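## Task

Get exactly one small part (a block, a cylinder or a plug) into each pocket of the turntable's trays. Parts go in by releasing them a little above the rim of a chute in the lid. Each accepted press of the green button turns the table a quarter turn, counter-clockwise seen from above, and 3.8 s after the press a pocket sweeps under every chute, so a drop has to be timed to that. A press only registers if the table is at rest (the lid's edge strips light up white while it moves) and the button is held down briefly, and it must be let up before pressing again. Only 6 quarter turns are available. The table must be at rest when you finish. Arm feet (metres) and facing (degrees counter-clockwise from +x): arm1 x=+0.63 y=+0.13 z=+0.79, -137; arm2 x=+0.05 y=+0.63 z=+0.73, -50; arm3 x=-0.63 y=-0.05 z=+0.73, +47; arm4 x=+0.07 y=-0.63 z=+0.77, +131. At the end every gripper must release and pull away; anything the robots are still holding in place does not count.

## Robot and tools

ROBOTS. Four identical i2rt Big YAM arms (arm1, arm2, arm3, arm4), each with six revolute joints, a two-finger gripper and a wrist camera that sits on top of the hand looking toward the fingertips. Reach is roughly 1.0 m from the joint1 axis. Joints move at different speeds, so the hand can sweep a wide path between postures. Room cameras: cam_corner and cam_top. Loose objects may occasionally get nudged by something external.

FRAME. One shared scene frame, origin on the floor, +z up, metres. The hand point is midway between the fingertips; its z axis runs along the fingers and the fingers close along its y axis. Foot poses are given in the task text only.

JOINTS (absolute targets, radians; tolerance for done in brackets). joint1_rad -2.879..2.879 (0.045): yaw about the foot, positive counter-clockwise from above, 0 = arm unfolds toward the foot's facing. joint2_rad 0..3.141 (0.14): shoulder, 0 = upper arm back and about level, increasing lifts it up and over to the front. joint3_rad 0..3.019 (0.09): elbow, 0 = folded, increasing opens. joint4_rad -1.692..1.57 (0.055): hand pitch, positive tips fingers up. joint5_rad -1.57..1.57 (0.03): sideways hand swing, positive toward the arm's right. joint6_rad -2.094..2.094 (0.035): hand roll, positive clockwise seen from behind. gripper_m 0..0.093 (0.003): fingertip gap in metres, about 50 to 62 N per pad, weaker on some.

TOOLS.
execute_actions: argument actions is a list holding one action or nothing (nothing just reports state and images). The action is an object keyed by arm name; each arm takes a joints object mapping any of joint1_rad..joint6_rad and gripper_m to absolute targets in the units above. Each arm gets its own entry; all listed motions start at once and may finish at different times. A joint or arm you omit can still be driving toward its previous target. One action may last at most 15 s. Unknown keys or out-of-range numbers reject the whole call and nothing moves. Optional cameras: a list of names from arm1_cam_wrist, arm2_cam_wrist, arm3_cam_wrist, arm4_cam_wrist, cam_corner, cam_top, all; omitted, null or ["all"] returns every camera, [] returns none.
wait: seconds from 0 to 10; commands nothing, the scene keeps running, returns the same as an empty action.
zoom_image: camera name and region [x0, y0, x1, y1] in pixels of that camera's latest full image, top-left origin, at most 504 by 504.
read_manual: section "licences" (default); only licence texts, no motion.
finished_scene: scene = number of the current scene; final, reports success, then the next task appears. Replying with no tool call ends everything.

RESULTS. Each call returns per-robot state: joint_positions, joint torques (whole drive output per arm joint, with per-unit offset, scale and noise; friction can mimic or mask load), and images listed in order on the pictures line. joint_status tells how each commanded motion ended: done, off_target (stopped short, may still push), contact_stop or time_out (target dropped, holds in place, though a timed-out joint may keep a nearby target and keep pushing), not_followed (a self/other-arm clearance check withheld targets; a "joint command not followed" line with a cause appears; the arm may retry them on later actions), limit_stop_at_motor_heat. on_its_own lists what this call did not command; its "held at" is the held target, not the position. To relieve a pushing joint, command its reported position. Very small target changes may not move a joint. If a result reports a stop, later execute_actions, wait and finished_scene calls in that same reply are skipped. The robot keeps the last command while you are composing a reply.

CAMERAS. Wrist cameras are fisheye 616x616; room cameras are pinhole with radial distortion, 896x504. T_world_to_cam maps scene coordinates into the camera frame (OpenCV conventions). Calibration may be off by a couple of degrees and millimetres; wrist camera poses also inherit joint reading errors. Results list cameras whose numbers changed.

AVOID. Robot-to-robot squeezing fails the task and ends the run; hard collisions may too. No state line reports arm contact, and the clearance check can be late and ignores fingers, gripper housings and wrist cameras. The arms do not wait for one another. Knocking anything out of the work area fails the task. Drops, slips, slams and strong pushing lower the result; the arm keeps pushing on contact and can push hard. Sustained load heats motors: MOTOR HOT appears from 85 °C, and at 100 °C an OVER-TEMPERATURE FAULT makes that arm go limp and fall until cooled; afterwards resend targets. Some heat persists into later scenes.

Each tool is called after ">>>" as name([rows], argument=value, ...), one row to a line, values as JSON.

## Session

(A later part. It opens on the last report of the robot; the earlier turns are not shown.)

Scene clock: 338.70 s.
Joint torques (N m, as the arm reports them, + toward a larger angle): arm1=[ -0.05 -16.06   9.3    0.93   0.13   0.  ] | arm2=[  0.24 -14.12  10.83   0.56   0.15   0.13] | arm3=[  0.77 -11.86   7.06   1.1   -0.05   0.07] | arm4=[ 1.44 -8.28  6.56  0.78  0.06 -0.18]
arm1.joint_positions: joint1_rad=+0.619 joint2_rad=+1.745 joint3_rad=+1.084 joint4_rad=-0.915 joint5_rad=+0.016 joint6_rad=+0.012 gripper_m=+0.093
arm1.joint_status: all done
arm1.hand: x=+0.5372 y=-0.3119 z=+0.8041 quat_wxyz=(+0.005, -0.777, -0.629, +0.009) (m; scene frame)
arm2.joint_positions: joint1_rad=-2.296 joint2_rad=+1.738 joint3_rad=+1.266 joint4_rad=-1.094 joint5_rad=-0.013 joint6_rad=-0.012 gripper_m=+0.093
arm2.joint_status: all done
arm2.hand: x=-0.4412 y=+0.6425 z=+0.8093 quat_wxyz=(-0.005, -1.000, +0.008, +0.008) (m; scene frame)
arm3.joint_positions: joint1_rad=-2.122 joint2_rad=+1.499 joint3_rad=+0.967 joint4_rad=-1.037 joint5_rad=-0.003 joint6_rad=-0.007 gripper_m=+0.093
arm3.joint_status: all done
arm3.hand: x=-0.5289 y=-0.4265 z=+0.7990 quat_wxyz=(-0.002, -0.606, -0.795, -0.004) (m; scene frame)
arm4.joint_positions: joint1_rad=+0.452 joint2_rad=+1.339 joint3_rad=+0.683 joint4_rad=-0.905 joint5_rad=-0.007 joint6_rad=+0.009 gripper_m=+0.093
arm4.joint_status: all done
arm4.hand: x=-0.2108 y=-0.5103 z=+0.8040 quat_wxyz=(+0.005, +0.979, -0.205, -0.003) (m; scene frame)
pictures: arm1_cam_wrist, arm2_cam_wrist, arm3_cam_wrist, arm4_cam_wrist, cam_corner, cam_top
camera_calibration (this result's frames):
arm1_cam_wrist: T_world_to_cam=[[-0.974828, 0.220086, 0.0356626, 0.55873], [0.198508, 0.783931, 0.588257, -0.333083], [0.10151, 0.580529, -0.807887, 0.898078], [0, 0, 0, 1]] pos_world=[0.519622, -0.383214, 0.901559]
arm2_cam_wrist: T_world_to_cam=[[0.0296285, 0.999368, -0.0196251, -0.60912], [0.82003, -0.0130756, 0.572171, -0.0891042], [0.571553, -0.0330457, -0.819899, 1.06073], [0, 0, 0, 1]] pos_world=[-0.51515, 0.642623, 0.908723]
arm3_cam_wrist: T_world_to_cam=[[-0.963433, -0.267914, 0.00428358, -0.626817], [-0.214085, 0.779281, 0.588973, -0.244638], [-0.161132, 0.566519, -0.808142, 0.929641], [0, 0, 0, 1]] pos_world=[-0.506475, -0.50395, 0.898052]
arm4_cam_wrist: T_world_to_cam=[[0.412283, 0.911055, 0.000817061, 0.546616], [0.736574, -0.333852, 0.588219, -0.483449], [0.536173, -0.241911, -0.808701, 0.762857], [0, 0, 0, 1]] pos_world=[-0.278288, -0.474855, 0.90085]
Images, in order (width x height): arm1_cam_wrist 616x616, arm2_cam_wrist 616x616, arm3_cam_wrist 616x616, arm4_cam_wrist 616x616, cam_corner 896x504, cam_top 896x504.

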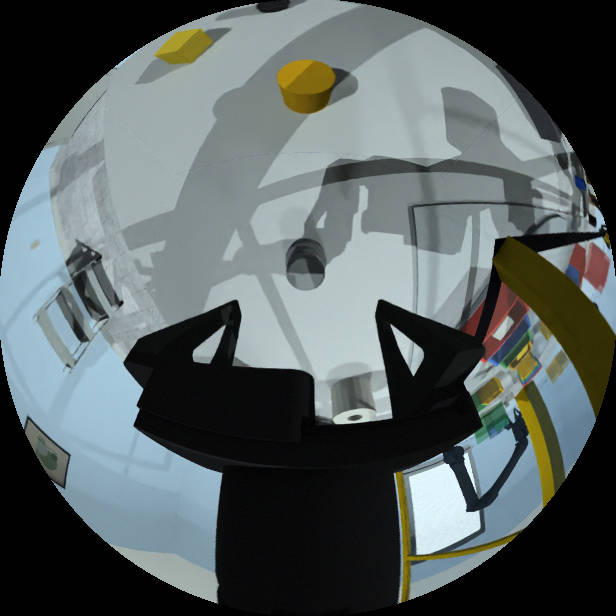

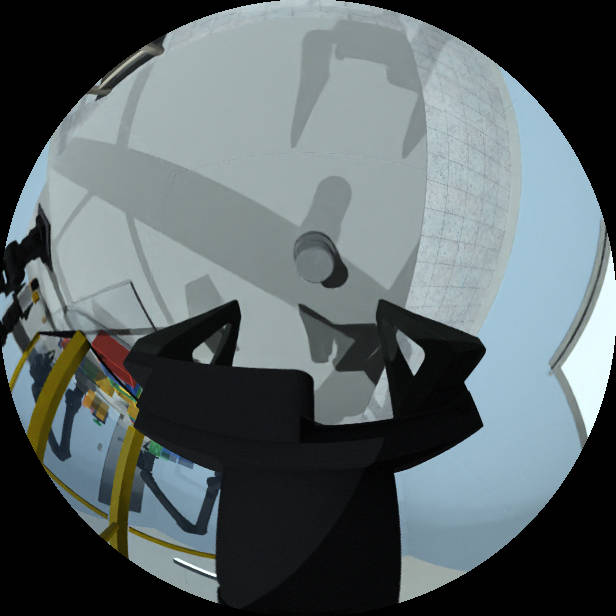

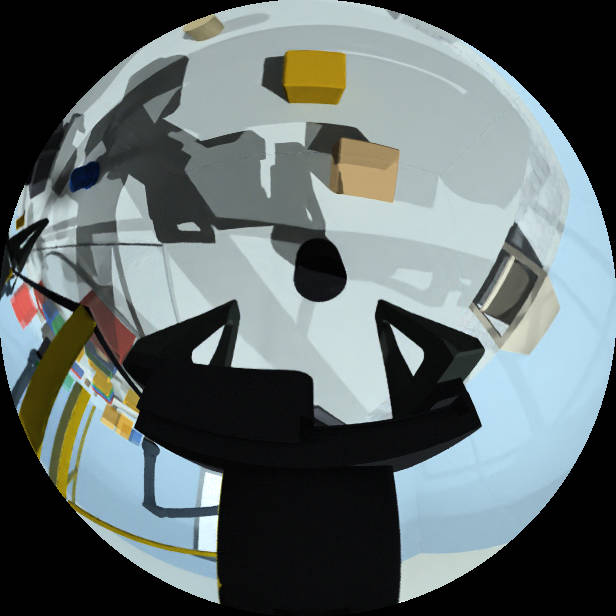

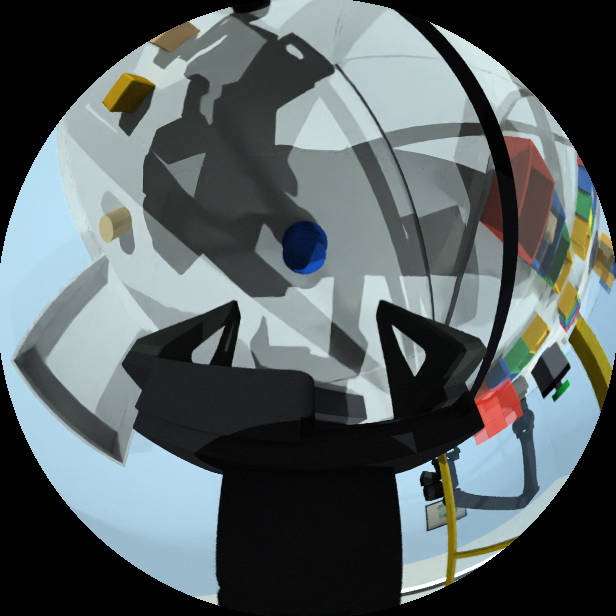

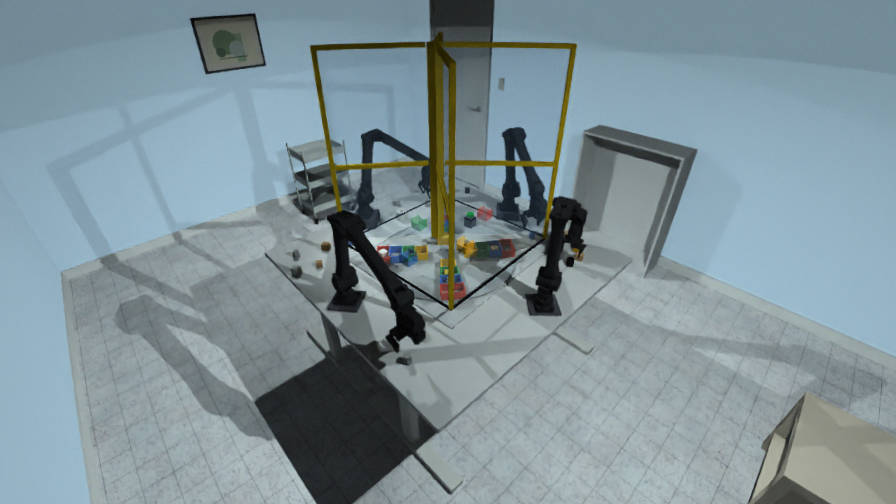

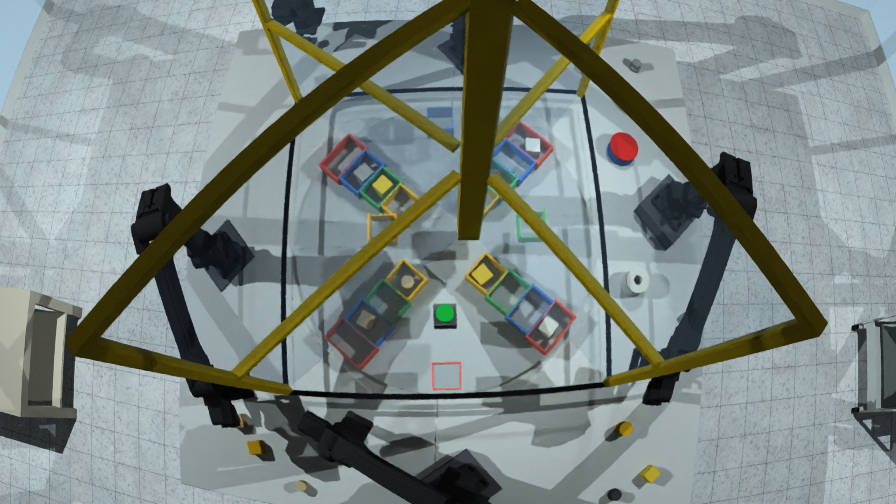

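>>> execute_actions([
  {"arm1":{"joints":{"joint2_rad":1.852,"joint3_rad":1.073,"joint4_rad":-0.762}},"arm2":{"joints":{"joint1_rad":-2.312,"joint2_rad":1.848,"joint3_rad":1.246,"joint4_rad":-0.957}},"arm3":{"joints":{"joint1_rad":-2.156,"joint2_rad":1.595,"joint3_rad":0.919,"joint4_rad":-0.868}},"arm4":{"joints":{"joint2_rad":1.522,"joint3_rad":0.685,"joint4_rad":-0.705}}},
], cameras=["arm1_cam_wrist","arm2_cam_wrist","arm3_cam_wrist","arm4_cam_wrist"])

Scene clock: 351.00 s.
Joint torques (N m, as the arm reports them, + toward a larger angle): arm1=[ -0.04 -16.8    7.62   0.96   0.12   0.  ] | arm2=[ -0.17 -14.36   8.09   0.59   0.14   0.14] | arm3=[  0.91 -13.34   6.22   1.2   -0.07   0.06] | arm4=[  0.62 -10.36   5.15   0.79   0.05  -0.19]
arm1.joint_positions: joint1_rad=+0.619 joint2_rad=+1.858 joint3_rad=+1.064 joint4_rad=-0.777 joint5_rad=+0.016 joint6_rad=+0.012 gripper_m=+0.093
arm1.joint_status: all done
arm1.hand: x=+0.5355 y=-0.3198 z=+0.7492 quat_wxyz=(+0.004, -0.777, -0.629, +0.011) (m; scene frame)
arm2.joint_positions: joint1_rad=-2.303 joint2_rad=+1.840 joint3_rad=+1.246 joint4_rad=-0.966 joint5_rad=-0.013 joint6_rad=-0.012 gripper_m=+0.093
arm2.joint_status: all done
arm2.hand: x=-0.4555 y=+0.6465 z=+0.7540 quat_wxyz=(-0.005, -1.000, +0.012, +0.011) (m; scene frame)
arm3.joint_positions: joint1_rad=-2.146 joint2_rad=+1.605 joint3_rad=+0.916 joint4_rad=-0.883 joint5_rad=-0.003 joint6_rad=-0.007 gripper_m=+0.093
arm3.joint_status: all done
arm3.hand: x=-0.5368 y=-0.4336 z=+0.7431 quat_wxyz=(+0.000, -0.616, -0.788, -0.005) (m; scene frame)
arm4.joint_positions: joint1_rad=+0.452 joint2_rad=+1.533 joint3_rad=+0.683 joint4_rad=-0.719 joint5_rad=-0.007 joint6_rad=+0.009 gripper_m=+0.093
arm4.joint_status: all done
arm4.hand: x=-0.2304 y=-0.5022 z=+0.7465 quat_wxyz=(+0.006, +0.979, -0.205, +0.002) (m; scene frame)
pictures: arm1_cam_wrist, arm2_cam_wrist, arm3_cam_wrist, arm4_cam_wrist
camera_calibration (this result's frames):
arm1_cam_wrist: T_world_to_cam=[[-0.974796, 0.220246, 0.0355462, 0.560857], [0.199071, 0.786784, 0.584244, -0.290603], [0.10071, 0.576595, -0.810799, 0.85988], [0, 0, 0, 1]] pos_world=[0.517973, -0.390688, 0.847036]
arm2_cam_wrist: T_world_to_cam=[[0.0363718, 0.999144, -0.0196993, -0.610538], [0.822974, -0.0187645, 0.56777, -0.0373631], [0.566914, -0.0368628, -0.822952, 1.0264], [0, 0, 0, 1]] pos_world=[-0.528923, 0.64715, 0.85386]
arm3_cam_wrist: T_world_to_cam=[[-0.969678, -0.244346, 0.00435415, -0.629227], [-0.194458, 0.782247, 0.591841, -0.19816], [-0.14802, 0.573049, -0.806043, 0.895483], [0, 0, 0, 1]] pos_world=[-0.516132, -0.511895, 0.841817]
arm4_cam_wrist: T_world_to_cam=[[0.412246, 0.911072, 0.00101546, 0.547179], [0.7316, -0.331702, 0.595596, -0.437991], [0.542968, -0.244789, -0.803283, 0.724906], [0, 0, 0, 1]] pos_world=[-0.298739, -0.466352, 0.842615]
Images, in order (width x height): arm1_cam_wrist 616x616, arm2_cam_wrist 616x616, arm3_cam_wrist 616x616, arm4_cam_wrist 616x616.

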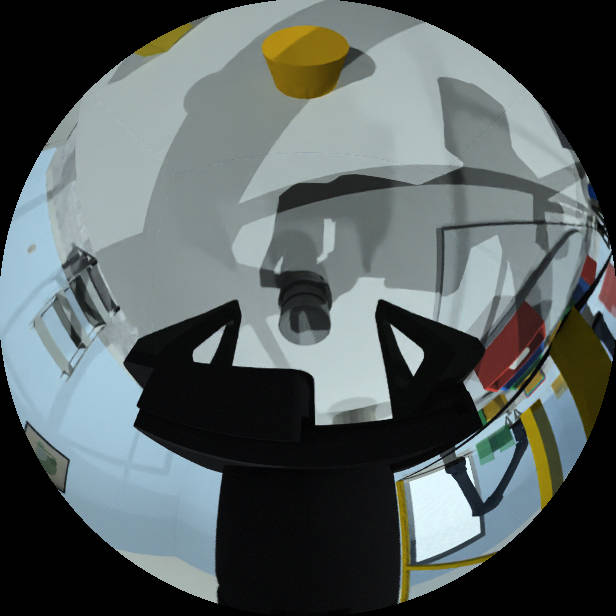

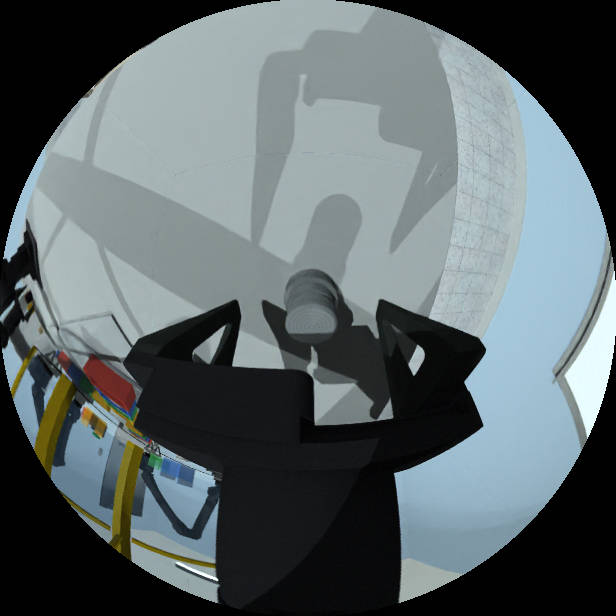

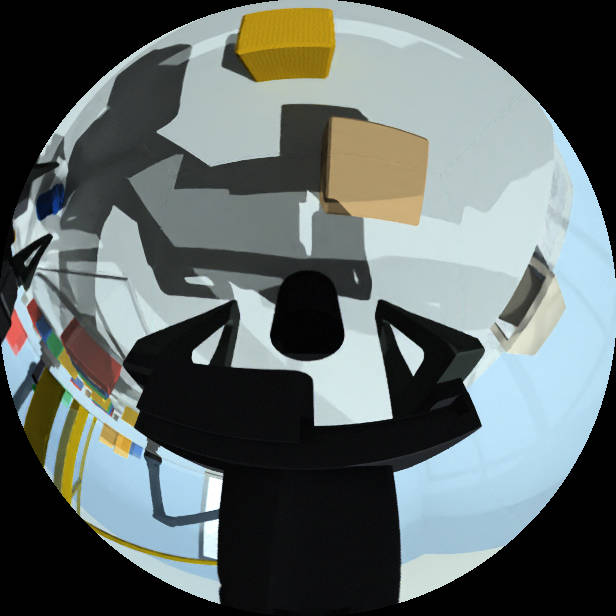

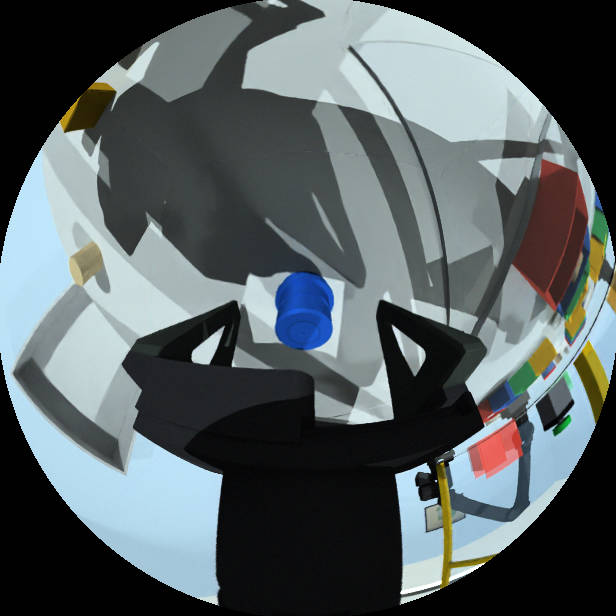

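>>> execute_actions([
  {"arm1":{"joints":{"gripper_m":0.01}},"arm2":{"joints":{"gripper_m":0.01}},"arm3":{"joints":{"gripper_m":0.016}},"arm4":{"joints":{"gripper_m":0.01}}},
], cameras=[])

>>> execute_actions([
  {"arm1":{"joints":{"joint2_rad":0.9,"joint3_rad":1.09,"joint4_rad":-1.55,"joint6_rad":0.22}},"arm2":{"joints":{"joint2_rad":0.9,"joint3_rad":1.105,"joint4_rad":-1.65,"joint6_rad":-0.25}},"arm3":{"joints":{"joint2_rad":0.9,"joint3_rad":1.1,"joint4_rad":-1.65}},"arm4":{"joints":{"joint2_rad":0.9,"joint3_rad":1.0,"joint4_rad":-1.55,"joint6_rad":0.13}}},
], cameras=[])

>>> execute_actions([
  {"arm1":{"joints":{"joint1_rad":-0.517,"joint3_rad":1.235}},"arm2":{"joints":{"joint1_rad":-0.915}},"arm3":{"joints":{"joint1_rad":-0.704,"joint3_rad":1.39}},"arm4":{"joints":{"joint1_rad":-0.592,"joint3_rad":1.43,"joint4_rad":-1.65}}},
], cameras=[])

>>> execute_actions([
  {"arm1":{"joints":{"joint2_rad":1.51,"joint4_rad":-1.23}},"arm2":{"joints":{"joint2_rad":1.255,"joint4_rad":-1.395}},"arm3":{"joints":{"joint2_rad":1.515,"joint4_rad":-1.195}},"arm4":{"joints":{"joint2_rad":1.49,"joint4_rad":-1.435}}},
], cameras=["arm1_cam_wrist","arm2_cam_wrist","arm3_cam_wrist","arm4_cam_wrist"])

Scene clock: 364.93 s.
Joint torques (N m, as the arm reports them, + toward a larger angle): arm1=[ -0.13 -17.17   7.5    0.94   0.14   0.  ] | arm2=[ -0.03 -14.2    8.14   0.52   0.14   0.12] | arm3=[  0.68 -13.47   6.35   1.17  -0.05   0.06] | arm4=[  0.91 -10.25   5.09   0.67   0.11  -0.19]
arm1.joint_positions: joint1_rad=+0.619 joint2_rad=+1.858 joint3_rad=+1.064 joint4_rad=-0.777 joint5_rad=+0.016 joint6_rad=+0.011 gripper_m=+0.030
arm1.joint_status: gripper_m off_target (ended at +0.030, target +0.010)
arm1.hand: x=+0.5355 y=-0.3198 z=+0.7492 quat_wxyz=(+0.004, -0.777, -0.629, +0.011) (m; scene frame)
arm2.joint_positions: joint1_rad=-2.303 joint2_rad=+1.840 joint3_rad=+1.246 joint4_rad=-0.966 joint5_rad=-0.012 joint6_rad=-0.012 gripper_m=+0.030
arm2.joint_status: gripper_m off_target (ended at +0.030, target +0.010)
arm2.hand: x=-0.4555 y=+0.6466 z=+0.7540 quat_wxyz=(-0.005, -1.000, +0.012, +0.011) (m; scene frame)
arm3.joint_positions: joint1_rad=-2.146 joint2_rad=+1.605 joint3_rad=+0.916 joint4_rad=-0.883 joint5_rad=-0.003 joint6_rad=-0.007 gripper_m=+0.036
arm3.joint_status: gripper_m off_target (ended at +0.036, target +0.016)
arm3.hand: x=-0.5368 y=-0.4336 z=+0.7431 quat_wxyz=(+0.000, -0.616, -0.788, -0.005) (m; scene frame)
arm4.joint_positions: joint1_rad=+0.452 joint2_rad=+1.533 joint3_rad=+0.683 joint4_rad=-0.719 joint5_rad=-0.007 joint6_rad=+0.009 gripper_m=+0.027
arm4.joint_status: gripper_m off_target (ended at +0.027, target +0.010)
arm4.hand: x=-0.2304 y=-0.5022 z=+0.7465 quat_wxyz=(+0.006, +0.979, -0.205, +0.002) (m; scene frame)
pictures: none
No camera images: the call's "cameras" was empty. Leave "cameras" out to get every camera's image.

Scene clock: 366.47 s.
Joint torques (N m, as the arm reports them, + toward a larger angle): arm1=[-0.02 -2.64 11.5   0.15  0.15  0.23] | arm2=[-0.15 -4.07 10.81  0.21  0.13 -0.21] | arm3=[ 0.57 -2.65 10.01  0.12 -0.06  0.07] | arm4=[ 0.94 -3.12  9.45 -0.24  0.1  -0.01]
arm1.joint_positions: joint1_rad=+0.619 joint2_rad=+0.897 joint3_rad=+1.064 joint4_rad=-1.538 joint5_rad=+0.016 joint6_rad=+0.207 gripper_m=+0.030
arm1.joint_status: all done
arm1.hand: x=+0.5762 y=-0.1219 z=+1.0821 quat_wxyz=(-0.069, -0.831, -0.547, +0.081) (m; scene frame)
arm2.joint_positions: joint1_rad=-2.303 joint2_rad=+0.899 joint3_rad=+1.092 joint4_rad=-1.645 joint5_rad=-0.012 joint6_rad=-0.236 gripper_m=+0.030
arm2.joint_status: all done
arm2.hand: x=-0.1888 y=+0.6363 z=+1.0319 quat_wxyz=(+0.004, -0.993, -0.100, +0.065) (m; scene frame)
arm3.joint_positions: joint1_rad=-2.146 joint2_rad=+0.894 joint3_rad=+1.070 joint4_rad=-1.637 joint5_rad=-0.003 joint6_rad=-0.007 gripper_m=+0.036
arm3.joint_status: all done
arm3.hand: x=-0.5745 y=-0.2828 z=+1.0166 quat_wxyz=(-0.043, -0.615, -0.787, +0.029) (m; scene frame)
arm4.joint_positions: joint1_rad=+0.452 joint2_rad=+0.894 joint3_rad=+0.978 joint4_rad=-1.538 joint5_rad=-0.007 joint6_rad=+0.120 gripper_m=+0.027
arm4.joint_status: all done
arm4.hand: x=-0.1572 y=-0.5323 z=+1.0244 quat_wxyz=(-0.002, +0.965, -0.258, -0.055) (m; scene frame)
pictures: none
No camera images: the call's "cameras" was empty. Leave "cameras" out to get every camera's image.

Scene clock: 368.20 s.
Joint torques (N m, as the arm reports them, + toward a larger angle): arm1=[-1.45 -3.23 12.9   0.44  0.13  0.22] | arm2=[ 0.86 -3.63 10.75  0.18  0.15 -0.19] | arm3=[ 1.91 -2.96 10.69  0.87 -0.02  0.07] | arm4=[ 0.5  -3.9  11.35  0.22  0.12  0.01]
arm1.joint_positions: joint1_rad=-0.508 joint2_rad=+0.902 joint3_rad=+1.191 joint4_rad=-1.540 joint5_rad=+0.016 joint6_rad=+0.208 gripper_m=+0.030
arm1.joint_status: all done
arm1.hand: x=+0.3558 y=+0.0712 z=+1.1345 quat_wxyz=(-0.034, -0.987, -0.016, +0.159) (m; scene frame)
arm2.joint_positions: joint1_rad=-0.919 joint2_rad=+0.899 joint3_rad=+1.092 joint4_rad=-1.645 joint5_rad=-0.013 joint6_rad=-0.237 gripper_m=+0.030
arm2.joint_status: all done
arm2.hand: x=+0.0022 y=+0.3916 z=+1.0292 quat_wxyz=(-0.032, -0.700, -0.711, +0.050) (m; scene frame)
arm3.joint_positions: joint1_rad=-0.712 joint2_rad=+0.903 joint3_rad=+1.347 joint4_rad=-1.641 joint5_rad=-0.004 joint6_rad=-0.007 gripper_m=+0.036
arm3.joint_status: all done
arm3.hand: x=-0.3575 y=-0.0217 z=+1.1333 quat_wxyz=(-0.188, +0.053, -0.981, -0.013) (m; scene frame)
arm4.joint_positions: joint1_rad=-0.589 joint2_rad=+0.904 joint3_rad=+1.377 joint4_rad=-1.638 joint5_rad=-0.007 joint6_rad=+0.121 gripper_m=+0.027
arm4.joint_status: all done
arm4.hand: x=+0.0333 y=-0.3517 z=+1.1868 quat_wxyz=(-0.121, +0.696, -0.690, -0.158) (m; scene frame)
pictures: none
No camera images: the call's "cameras" was empty. Leave "cameras" out to get every camera's image.

Scene clock: 369.67 s.
Joint torques (N m, as the arm reports them, + toward a larger angle): arm1=[ -1.3  -15.46  12.05   0.81   0.13   0.22] | arm2=[ 0.53 -9.79 10.51  0.35  0.14 -0.18] | arm3=[  2.25 -16.01  10.78   1.53   0.     0.07] | arm4=[  0.51 -14.17  10.61   0.56   0.09   0.01]
arm1.joint_positions: joint1_rad=-0.508 joint2_rad=+1.531 joint3_rad=+1.195 joint4_rad=-1.243 joint5_rad=+0.016 joint6_rad=+0.208 gripper_m=+0.030
arm1.joint_status: all done
arm1.hand: x=+0.2097 y=+0.0326 z=+0.9304 quat_wxyz=(+0.003, -1.000, -0.019, +0.000) (m; scene frame)
arm2.joint_positions: joint1_rad=-0.919 joint2_rad=+1.273 joint3_rad=+1.092 joint4_rad=-1.401 joint5_rad=-0.013 joint6_rad=-0.237 gripper_m=+0.030
arm2.joint_status: all done
arm2.hand: x=-0.0222 y=+0.2890 z=+0.9288 quat_wxyz=(+0.002, -0.702, -0.712, -0.005) (m; scene frame)
arm3.joint_positions: joint1_rad=-0.712 joint2_rad=+1.528 joint3_rad=+1.351 joint4_rad=-1.211 joint5_rad=-0.004 joint6_rad=-0.007 gripper_m=+0.036
arm3.joint_status: all done
arm3.hand: x=-0.1391 y=+0.0013 z=+0.9319 quat_wxyz=(-0.093, +0.053, -0.994, -0.009) (m; scene frame)
arm4.joint_positions: joint1_rad=-0.589 joint2_rad=+1.511 joint3_rad=+1.388 joint4_rad=-1.445 joint5_rad=-0.007 joint6_rad=+0.121 gripper_m=+0.027
arm4.joint_status: all done
arm4.hand: x=+0.0131 y=-0.1856 z=+0.9870 quat_wxyz=(+0.002, +0.709, -0.705, +0.001) (m; scene frame)
pictures: arm1_cam_wrist, arm2_cam_wrist, arm3_cam_wrist, arm4_cam_wrist
camera_calibration (this result's frames):
arm1_cam_wrist: T_world_to_cam=[[-0.0256846, 0.999401, 0.0231897, -0.0536828], [0.804683, 0.00690523, 0.593665, -0.719248], [0.593149, 0.0339084, -0.804378, 0.744803], [0, 0, 0, 1]] pos_world=[0.135608, 0.0333622, 1.02734]
arm2_cam_wrist: T_world_to_cam=[[-0.999907, -0.000800556, -0.0136202, -0.00528298], [-0.00872786, 0.804833, 0.593437, -0.780253], [0.0104869, 0.5935, -0.804765, 0.699958], [0, 0, 0, 1]] pos_world=[-0.0194328, 0.212544, 1.02626]
arm3_cam_wrist: T_world_to_cam=[[0.108461, -0.994089, 0.00483357, 0.0122977], [-0.89945, -0.0960628, 0.426336, -0.51548], [-0.423351, -0.0505885, -0.904552, 0.911685], [0, 0, 0, 1]] pos_world=[-0.0790194, 0.0088274, 1.04437]
arm4_cam_wrist: T_world_to_cam=[[0.999929, -0.00691511, 0.00969076, -0.0284929], [-0.0113217, -0.80403, 0.594481, -0.731245], [0.00368076, -0.594549, -0.804051, 0.806236], [0, 0, 0, 1]] pos_world=[0.0172443, -0.108793, 1.08324]
Images, in order (width x height): arm1_cam_wrist 616x616, arm2_cam_wrist 616x616, arm3_cam_wrist 616x616, arm4_cam_wrist 616x616.

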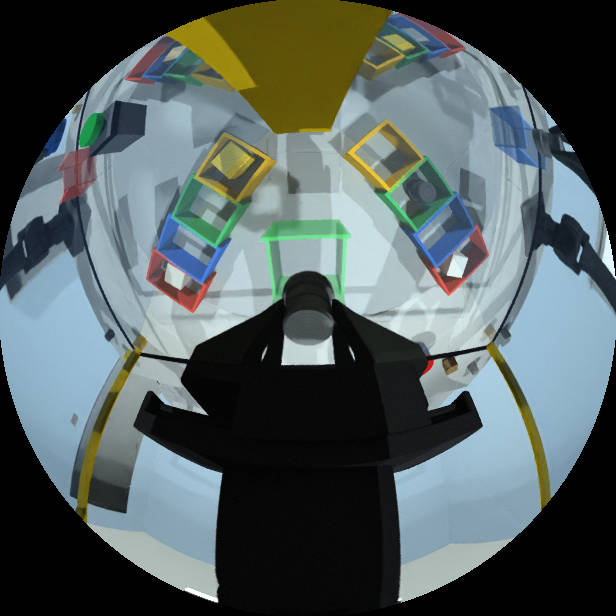

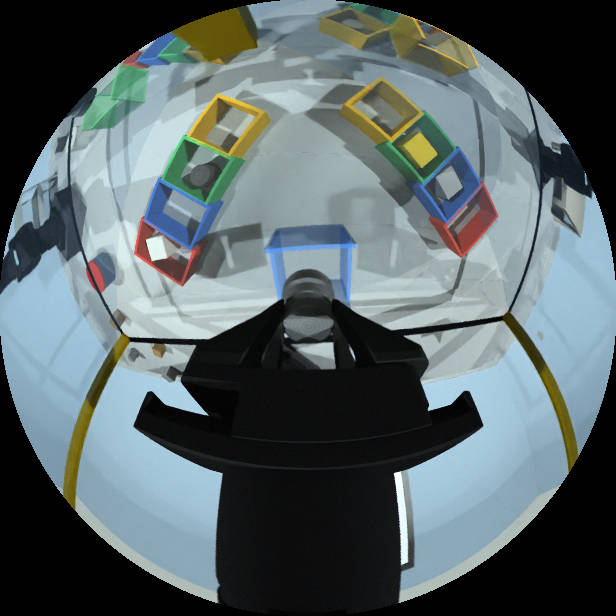

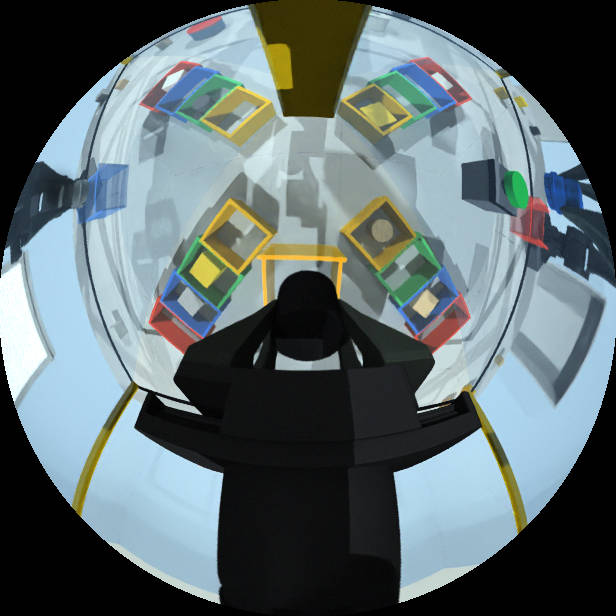

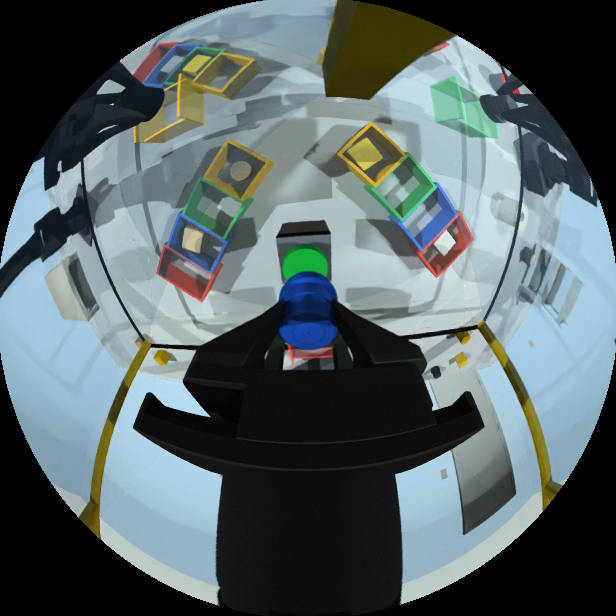

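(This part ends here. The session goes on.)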